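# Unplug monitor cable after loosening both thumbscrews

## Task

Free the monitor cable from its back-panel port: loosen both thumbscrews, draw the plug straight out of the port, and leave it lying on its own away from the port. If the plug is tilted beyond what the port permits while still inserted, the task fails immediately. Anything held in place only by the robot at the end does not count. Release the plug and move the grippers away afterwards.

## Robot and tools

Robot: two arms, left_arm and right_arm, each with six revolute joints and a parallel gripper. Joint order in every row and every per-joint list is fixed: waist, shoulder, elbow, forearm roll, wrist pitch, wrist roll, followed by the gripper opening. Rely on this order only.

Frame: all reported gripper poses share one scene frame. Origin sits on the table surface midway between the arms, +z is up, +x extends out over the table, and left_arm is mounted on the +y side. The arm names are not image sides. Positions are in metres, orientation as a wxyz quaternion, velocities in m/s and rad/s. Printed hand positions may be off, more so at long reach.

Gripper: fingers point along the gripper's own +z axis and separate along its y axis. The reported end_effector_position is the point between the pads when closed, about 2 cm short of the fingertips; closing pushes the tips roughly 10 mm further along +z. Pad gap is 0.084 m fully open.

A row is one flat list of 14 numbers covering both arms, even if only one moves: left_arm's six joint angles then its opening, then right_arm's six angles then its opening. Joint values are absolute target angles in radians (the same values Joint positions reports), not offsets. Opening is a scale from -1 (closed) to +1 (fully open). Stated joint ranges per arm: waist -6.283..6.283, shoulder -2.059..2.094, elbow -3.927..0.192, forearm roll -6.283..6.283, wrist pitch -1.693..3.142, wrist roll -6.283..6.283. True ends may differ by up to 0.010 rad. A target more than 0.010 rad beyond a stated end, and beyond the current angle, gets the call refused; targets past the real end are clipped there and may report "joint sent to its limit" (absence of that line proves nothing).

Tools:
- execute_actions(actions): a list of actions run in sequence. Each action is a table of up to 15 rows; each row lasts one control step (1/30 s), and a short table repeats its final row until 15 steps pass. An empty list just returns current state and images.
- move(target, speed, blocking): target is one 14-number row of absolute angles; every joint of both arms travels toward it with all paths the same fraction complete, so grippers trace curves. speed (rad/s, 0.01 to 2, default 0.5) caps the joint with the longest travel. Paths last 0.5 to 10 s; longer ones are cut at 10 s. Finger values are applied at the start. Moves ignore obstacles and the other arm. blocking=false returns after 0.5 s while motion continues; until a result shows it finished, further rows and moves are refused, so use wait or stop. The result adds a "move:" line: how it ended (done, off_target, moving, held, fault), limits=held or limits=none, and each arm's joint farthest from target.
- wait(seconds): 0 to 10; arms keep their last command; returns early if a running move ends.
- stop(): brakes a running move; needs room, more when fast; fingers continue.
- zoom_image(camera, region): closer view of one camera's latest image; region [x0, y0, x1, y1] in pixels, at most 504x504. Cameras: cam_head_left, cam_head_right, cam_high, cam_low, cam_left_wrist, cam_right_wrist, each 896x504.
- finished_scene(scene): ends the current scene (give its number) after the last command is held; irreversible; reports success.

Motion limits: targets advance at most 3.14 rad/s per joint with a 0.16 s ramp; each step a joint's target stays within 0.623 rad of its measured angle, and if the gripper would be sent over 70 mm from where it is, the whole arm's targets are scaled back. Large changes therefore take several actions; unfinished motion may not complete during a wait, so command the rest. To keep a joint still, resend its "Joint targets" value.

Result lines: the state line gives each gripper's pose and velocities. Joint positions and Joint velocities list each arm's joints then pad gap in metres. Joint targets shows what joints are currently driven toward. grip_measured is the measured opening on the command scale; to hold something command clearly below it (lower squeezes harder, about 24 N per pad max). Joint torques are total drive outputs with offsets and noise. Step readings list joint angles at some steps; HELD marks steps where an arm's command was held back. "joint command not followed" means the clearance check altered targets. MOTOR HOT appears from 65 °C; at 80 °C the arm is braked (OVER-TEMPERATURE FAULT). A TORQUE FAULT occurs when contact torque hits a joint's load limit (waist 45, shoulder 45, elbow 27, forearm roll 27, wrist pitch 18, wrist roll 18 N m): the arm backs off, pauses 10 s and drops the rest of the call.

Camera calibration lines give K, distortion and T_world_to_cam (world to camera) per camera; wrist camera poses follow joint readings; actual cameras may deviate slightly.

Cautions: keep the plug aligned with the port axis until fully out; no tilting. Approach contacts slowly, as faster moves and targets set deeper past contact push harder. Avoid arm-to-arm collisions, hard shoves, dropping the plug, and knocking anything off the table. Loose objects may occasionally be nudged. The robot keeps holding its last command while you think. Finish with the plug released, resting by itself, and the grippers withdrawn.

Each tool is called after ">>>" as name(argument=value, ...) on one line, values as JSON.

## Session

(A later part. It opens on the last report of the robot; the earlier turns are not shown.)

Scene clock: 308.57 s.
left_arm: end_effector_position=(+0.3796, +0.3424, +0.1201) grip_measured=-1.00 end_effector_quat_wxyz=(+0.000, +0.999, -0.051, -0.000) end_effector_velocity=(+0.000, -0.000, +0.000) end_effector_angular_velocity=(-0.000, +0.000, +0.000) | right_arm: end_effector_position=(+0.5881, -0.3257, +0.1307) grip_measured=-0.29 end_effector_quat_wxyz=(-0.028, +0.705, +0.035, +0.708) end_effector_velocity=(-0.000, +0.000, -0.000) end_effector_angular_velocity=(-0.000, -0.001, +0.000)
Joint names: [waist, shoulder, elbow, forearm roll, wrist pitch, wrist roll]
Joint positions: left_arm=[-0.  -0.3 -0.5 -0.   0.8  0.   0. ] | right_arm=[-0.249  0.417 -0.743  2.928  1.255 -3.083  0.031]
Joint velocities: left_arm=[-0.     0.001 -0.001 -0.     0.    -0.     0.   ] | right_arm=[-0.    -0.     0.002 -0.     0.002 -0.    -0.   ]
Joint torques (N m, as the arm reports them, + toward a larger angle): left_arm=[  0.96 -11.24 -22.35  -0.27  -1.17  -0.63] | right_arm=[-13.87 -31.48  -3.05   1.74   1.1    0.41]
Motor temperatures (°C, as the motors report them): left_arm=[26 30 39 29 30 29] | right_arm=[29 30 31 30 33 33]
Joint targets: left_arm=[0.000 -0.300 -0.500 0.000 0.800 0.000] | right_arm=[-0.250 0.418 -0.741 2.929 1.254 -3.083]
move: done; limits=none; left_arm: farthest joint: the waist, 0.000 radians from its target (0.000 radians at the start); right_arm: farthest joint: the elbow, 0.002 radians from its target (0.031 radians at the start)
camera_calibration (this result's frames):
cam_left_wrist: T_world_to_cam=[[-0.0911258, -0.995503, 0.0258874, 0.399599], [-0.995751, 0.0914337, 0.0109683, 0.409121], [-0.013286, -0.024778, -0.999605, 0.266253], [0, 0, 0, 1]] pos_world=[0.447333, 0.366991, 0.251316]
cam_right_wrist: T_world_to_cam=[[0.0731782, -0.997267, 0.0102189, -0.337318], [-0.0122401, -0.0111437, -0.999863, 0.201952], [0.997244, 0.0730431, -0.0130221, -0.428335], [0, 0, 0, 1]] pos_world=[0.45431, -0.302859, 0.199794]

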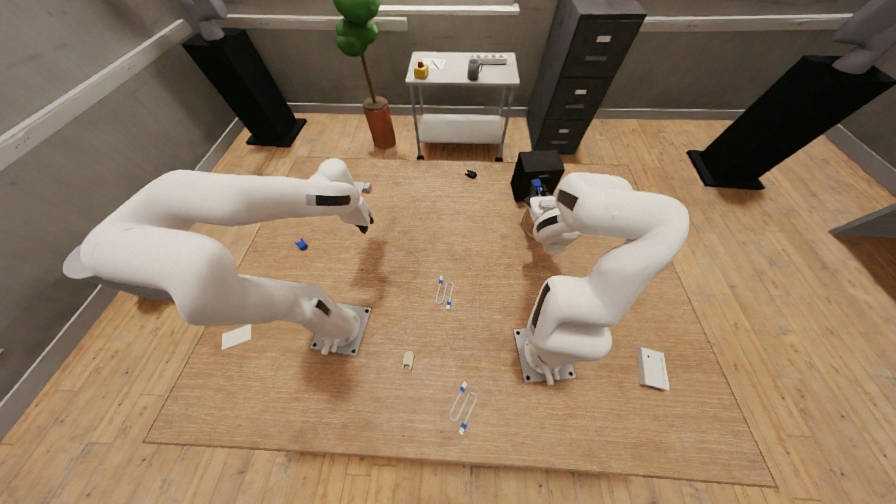

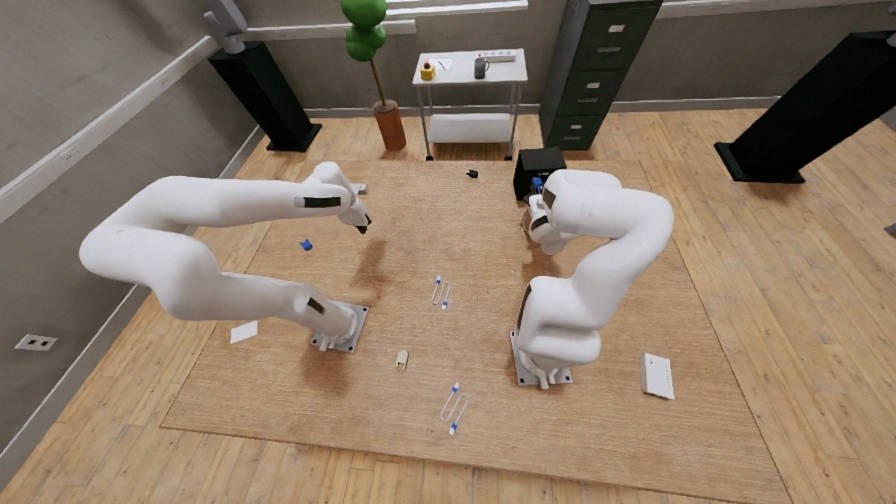

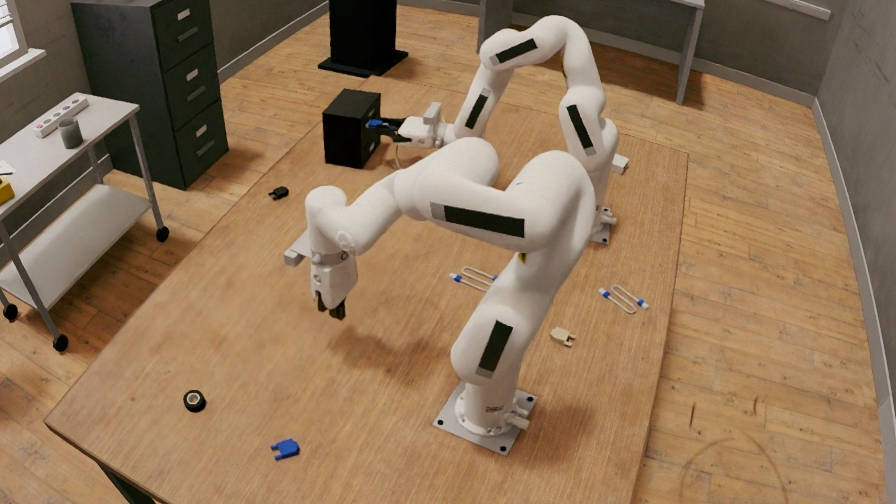

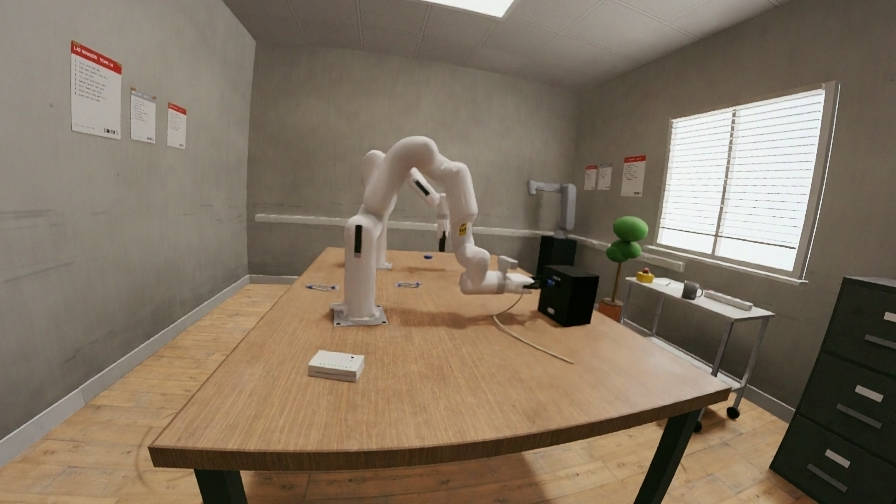

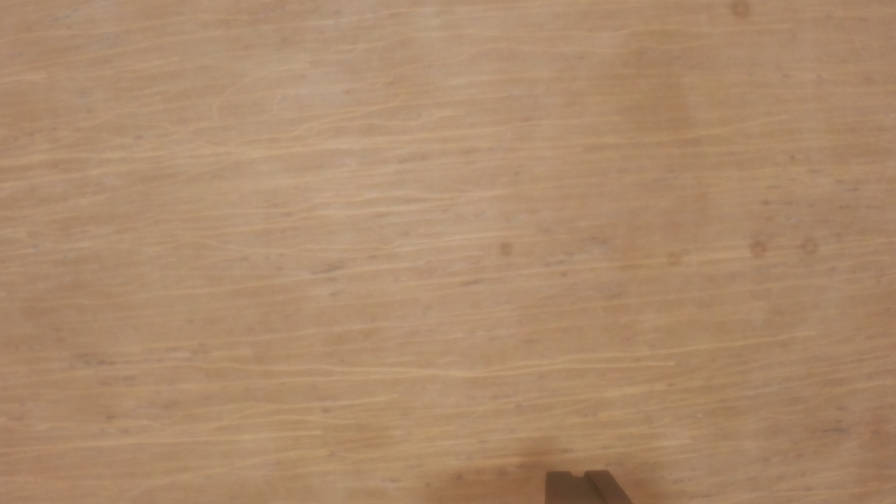

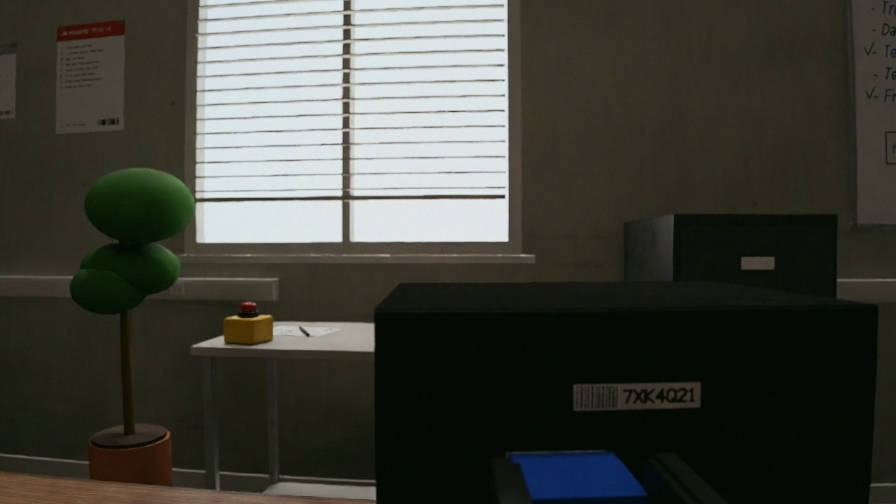

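Still held. Release and view.

>>> move(target=[0,-0.3,-0.5,0,0.8,0,-1,-0.25,0.418,-0.741,2.9286,1.254,-3.083,0.5])

>>> move(target=[0,-0.3,-0.5,0,0.8,0,-1,-0.308,0.352,-0.616,2.839,1.318,-3.072,0.5], speed=0.1)

>>> zoom_image(camera="cam_right_wrist", region=[470,384,670,504])

Scene clock: 315.97 s.
left_arm: end_effector_position=(+0.3796, +0.3424, +0.1201) grip_measured=-1.00 end_effector_quat_wxyz=(+0.000, +0.999, -0.051, -0.000) end_effector_velocity=(+0.000, +0.000, +0.000) end_effector_angular_velocity=(+0.000, -0.001, +0.000) | right_arm: end_effector_position=(+0.5868, -0.3260, +0.1286) grip_measured=+0.49 end_effector_quat_wxyz=(-0.028, +0.707, +0.034, +0.706) end_effector_velocity=(+0.001, +0.000, +0.003) end_effector_angular_velocity=(-0.002, -0.007, +0.001)
Joint names: [waist, shoulder, elbow, forearm roll, wrist pitch, wrist roll]
Joint positions: left_arm=[-0.  -0.3 -0.5  0.   0.8  0.   0. ] | right_arm=[-0.25   0.418 -0.74   2.929  1.254 -3.083  0.065]
Joint velocities: left_arm=[ 0.    -0.    -0.001  0.     0.    -0.     0.   ] | right_arm=[ 0.    -0.001 -0.003 -0.     0.003 -0.002  0.   ]
Joint torques (N m, as the arm reports them, + toward a larger angle): left_arm=[  0.37 -11.06 -22.23   0.28  -1.61  -0.73] | right_arm=[ -2.91 -31.91 -14.62  -0.17   2.18   0.36]
Motor temperatures (°C, as the motors report them): left_arm=[26 30 39 29 30 29] | right_arm=[29 30 31 30 33 33]
Joint targets: left_arm=[0.000 -0.300 -0.500 0.000 0.800 0.000] | right_arm=[-0.250 0.418 -0.741 2.929 1.254 -3.083]
move: done; limits=none; left_arm: farthest joint: the waist, 0.000 radians from its target (0.000 radians at the start); right_arm: farthest joint: the elbow, 0.001 radians from its target (0.000 radians at the start)
camera_calibration (this result's frames):
cam_left_wrist: T_world_to_cam=[[-0.0911259, -0.995503, 0.0258874, 0.399599], [-0.995751, 0.0914338, 0.0109685, 0.409121], [-0.0132862, -0.0247779, -0.999605, 0.266253], [0, 0, 0, 1]] pos_world=[0.447333, 0.366991, 0.251316]
cam_right_wrist: T_world_to_cam=[[0.0723367, -0.997335, 0.00954052, -0.336984], [-0.0172639, -0.0108162, -0.999792, 0.202873], [0.997231, 0.072157, -0.0180003, -0.426751], [0, 0, 0, 1]] pos_world=[0.453448, -0.303099, 0.198364]

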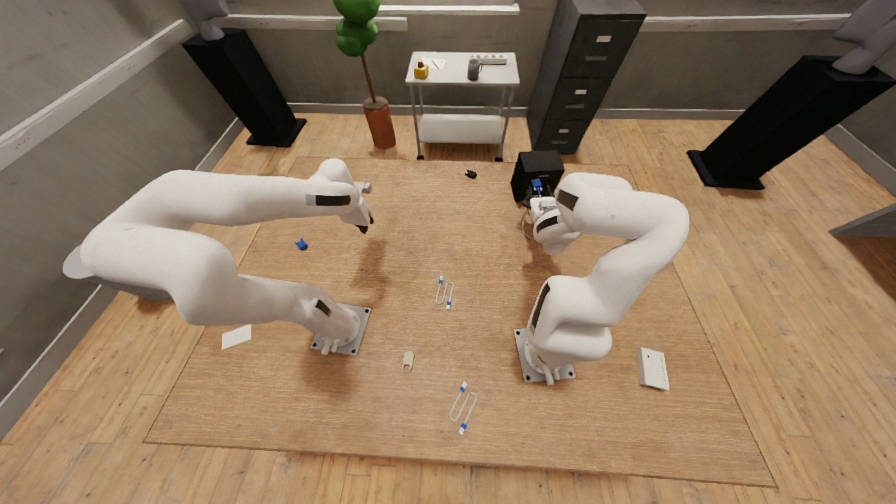

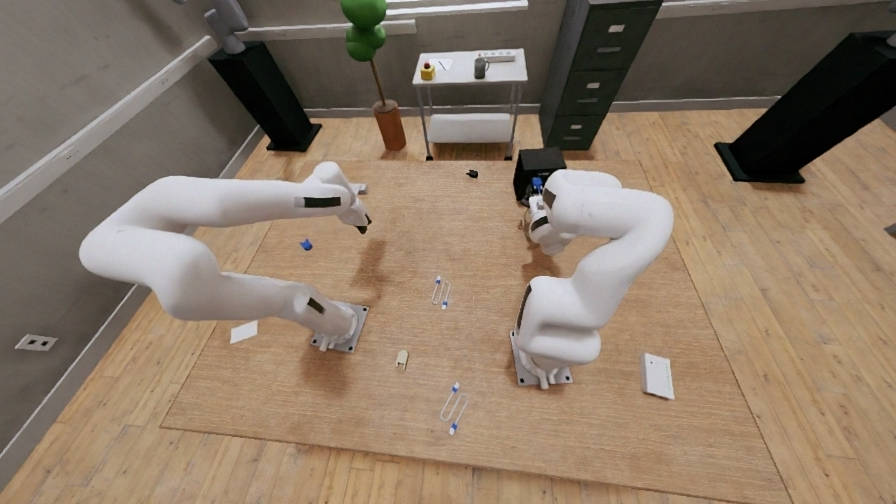

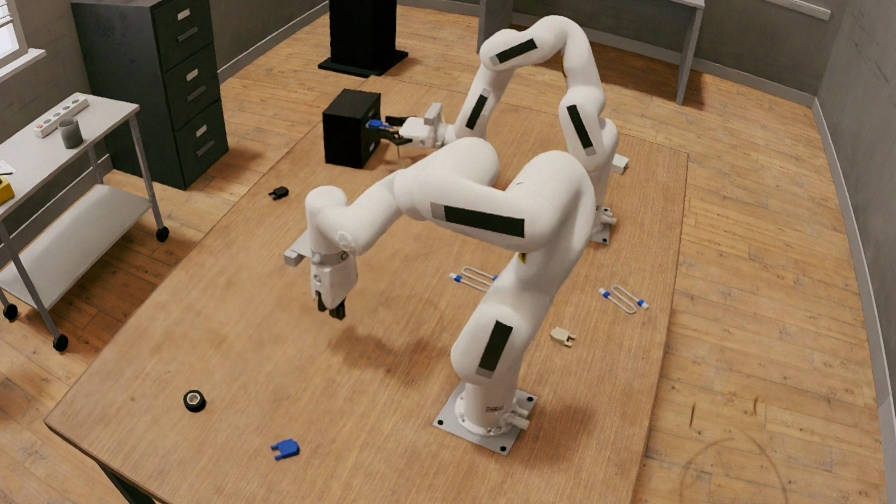

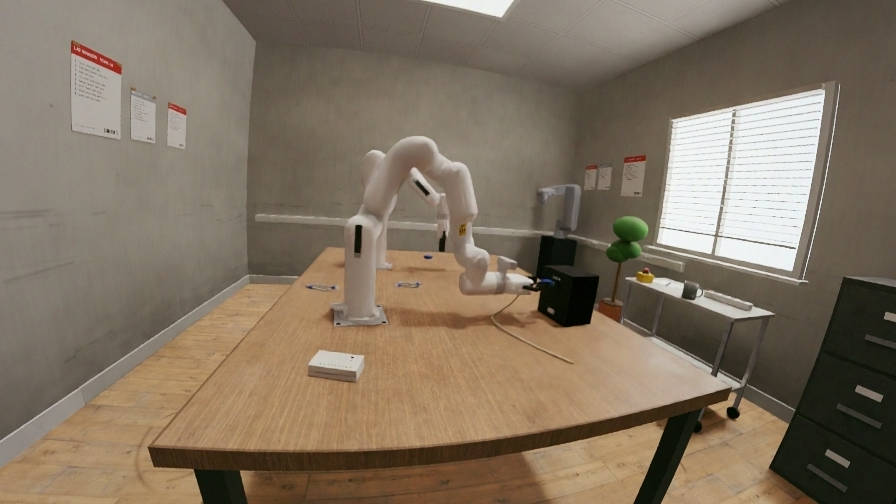

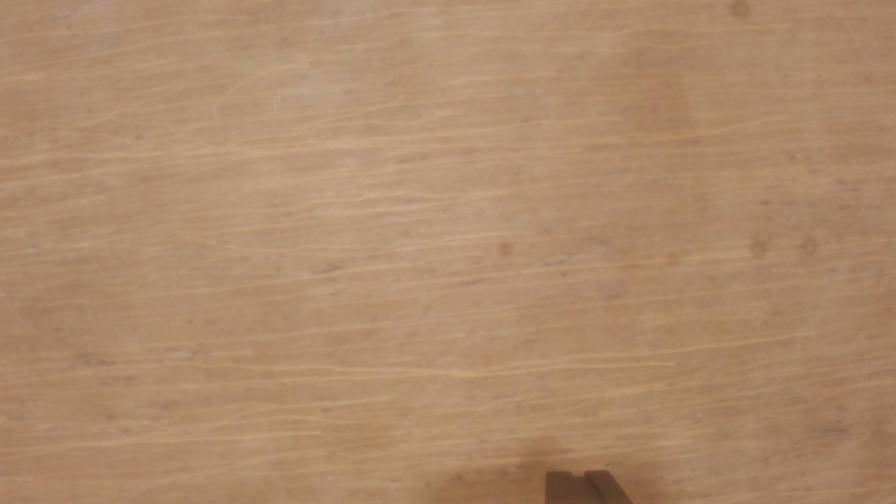

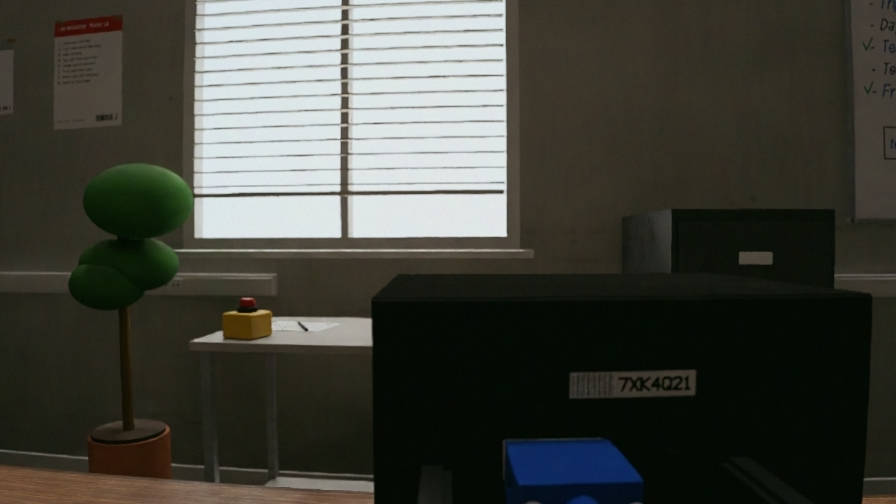

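Scene clock: 317.57 s.
left_arm: end_effector_position=(+0.3796, +0.3424, +0.1201) grip_measured=-1.00 end_effector_quat_wxyz=(+0.000, +0.999, -0.051, -0.000) end_effector_velocity=(-0.000, +0.000, -0.000) end_effector_angular_velocity=(+0.000, +0.001, +0.000) | right_arm: end_effector_position=(+0.5502, -0.3327, +0.1294) grip_measured=+0.49 end_effector_quat_wxyz=(-0.040, +0.706, +0.046, +0.706) end_effector_velocity=(-0.001, +0.000, +0.000) end_effector_angular_velocity=(+0.001, -0.001, +0.001)
Joint names: [waist, shoulder, elbow, forearm roll, wrist pitch, wrist roll]
Joint positions: left_arm=[ 0.  -0.3 -0.5 -0.   0.8  0.   0. ] | right_arm=[-0.308  0.352 -0.616  2.839  1.318 -3.072  0.065]
Joint velocities: left_arm=[ 0.     0.002 -0.     0.     0.     0.     0.   ] | right_arm=[-0.    -0.002  0.003 -0.002  0.002  0.001  0.   ]
Joint torques (N m, as the arm reports them, + toward a larger angle): left_arm=[  0.7  -11.07 -22.23   0.3   -1.43  -0.29] | right_arm=[ -1.55 -26.88 -10.75  -0.05   1.56   0.47]
Motor temperatures (°C, as the motors report them): left_arm=[26 30 39 29 30 29] | right_arm=[29 30 31 30 33 33]
Joint targets: left_arm=[0.000 -0.300 -0.500 0.000 0.800 0.000] | right_arm=[-0.308 0.352 -0.616 2.839 1.318 -3.072]
move: done; limits=none; left_arm: farthest joint: the waist, 0.000 radians from its target (0.000 radians at the start); right_arm: farthest joint: the waist, 0.000 radians from its target (0.058 radians at the start)
camera_calibration (this result's frames):
cam_left_wrist: T_world_to_cam=[[-0.0911257, -0.995503, 0.0258875, 0.399599], [-0.995751, 0.0914337, 0.0109684, 0.409121], [-0.0132861, -0.024778, -0.999605, 0.266253], [0, 0, 0, 1]] pos_world=[0.447333, 0.366991, 0.251316]
cam_right_wrist: T_world_to_cam=[[0.104687, -0.994461, 0.0093996, -0.357853], [-0.0153039, -0.0110613, -0.999822, 0.201807], [0.994387, 0.104525, -0.0163771, -0.377609], [0, 0, 0, 1]] pos_world=[0.416041, -0.314169, 0.19895]

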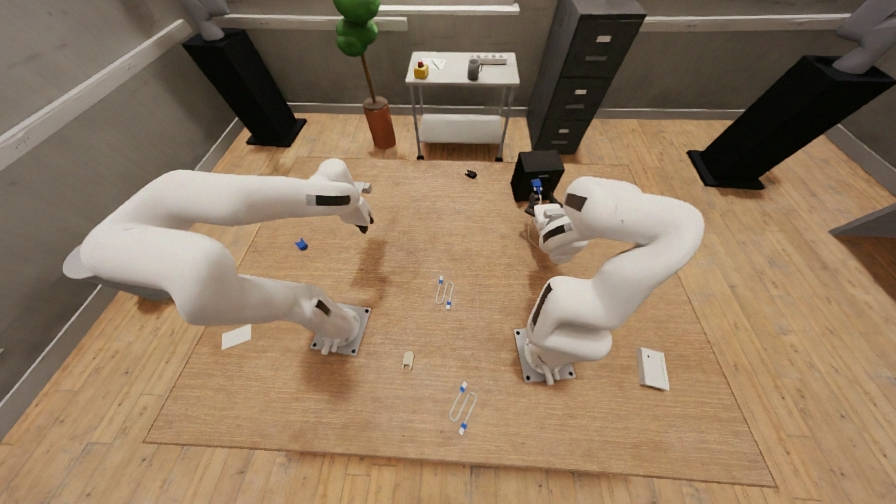

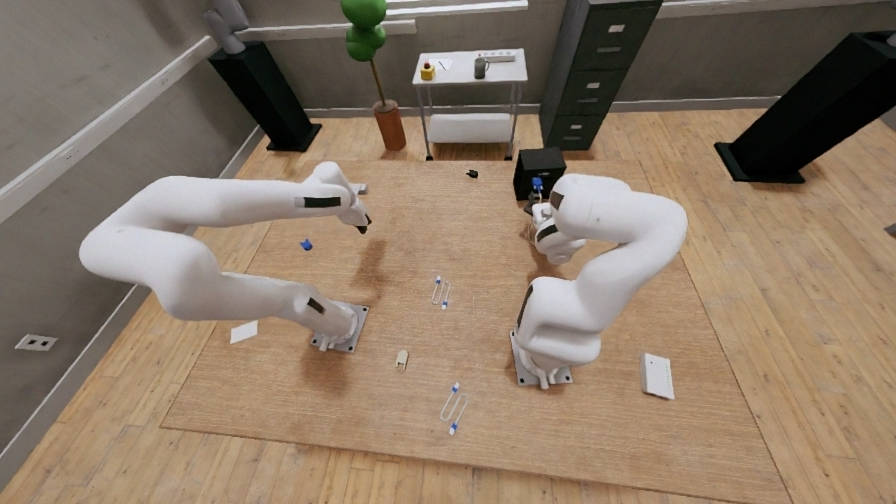

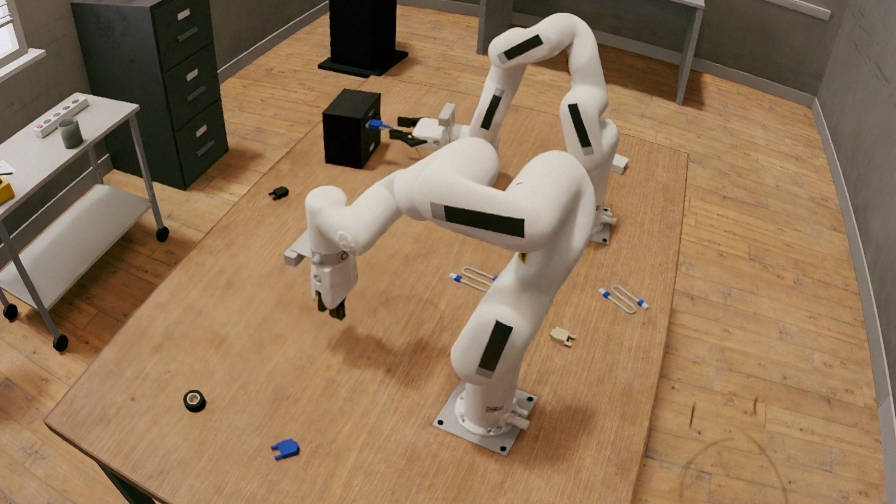

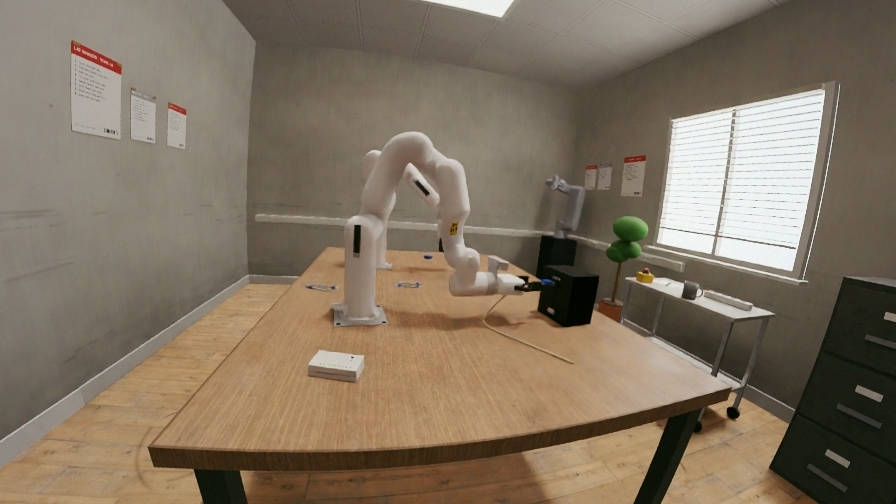

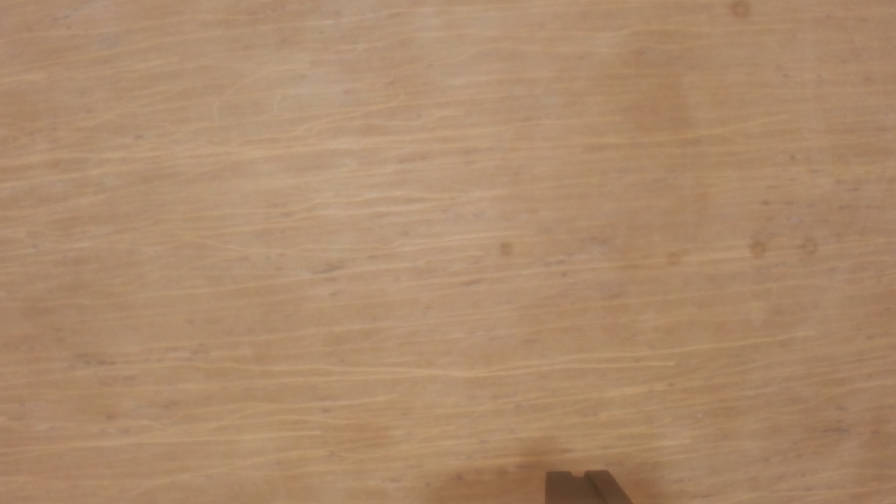

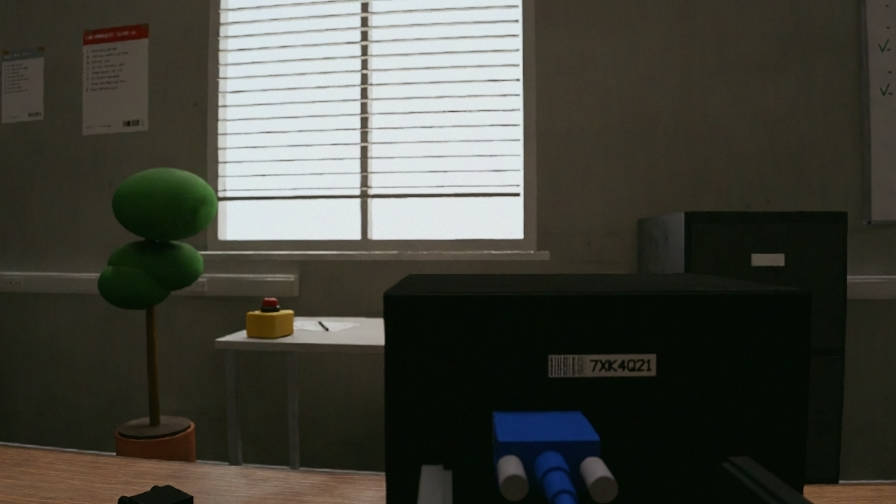

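Region (470, 384, 670, 504) of cam_right_wrist's 896x504 image, scaled by 2.520, with more detail than that image has; it fills the top 302 rows of this view, and the rest is white.

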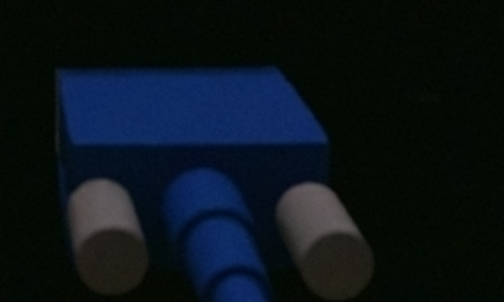

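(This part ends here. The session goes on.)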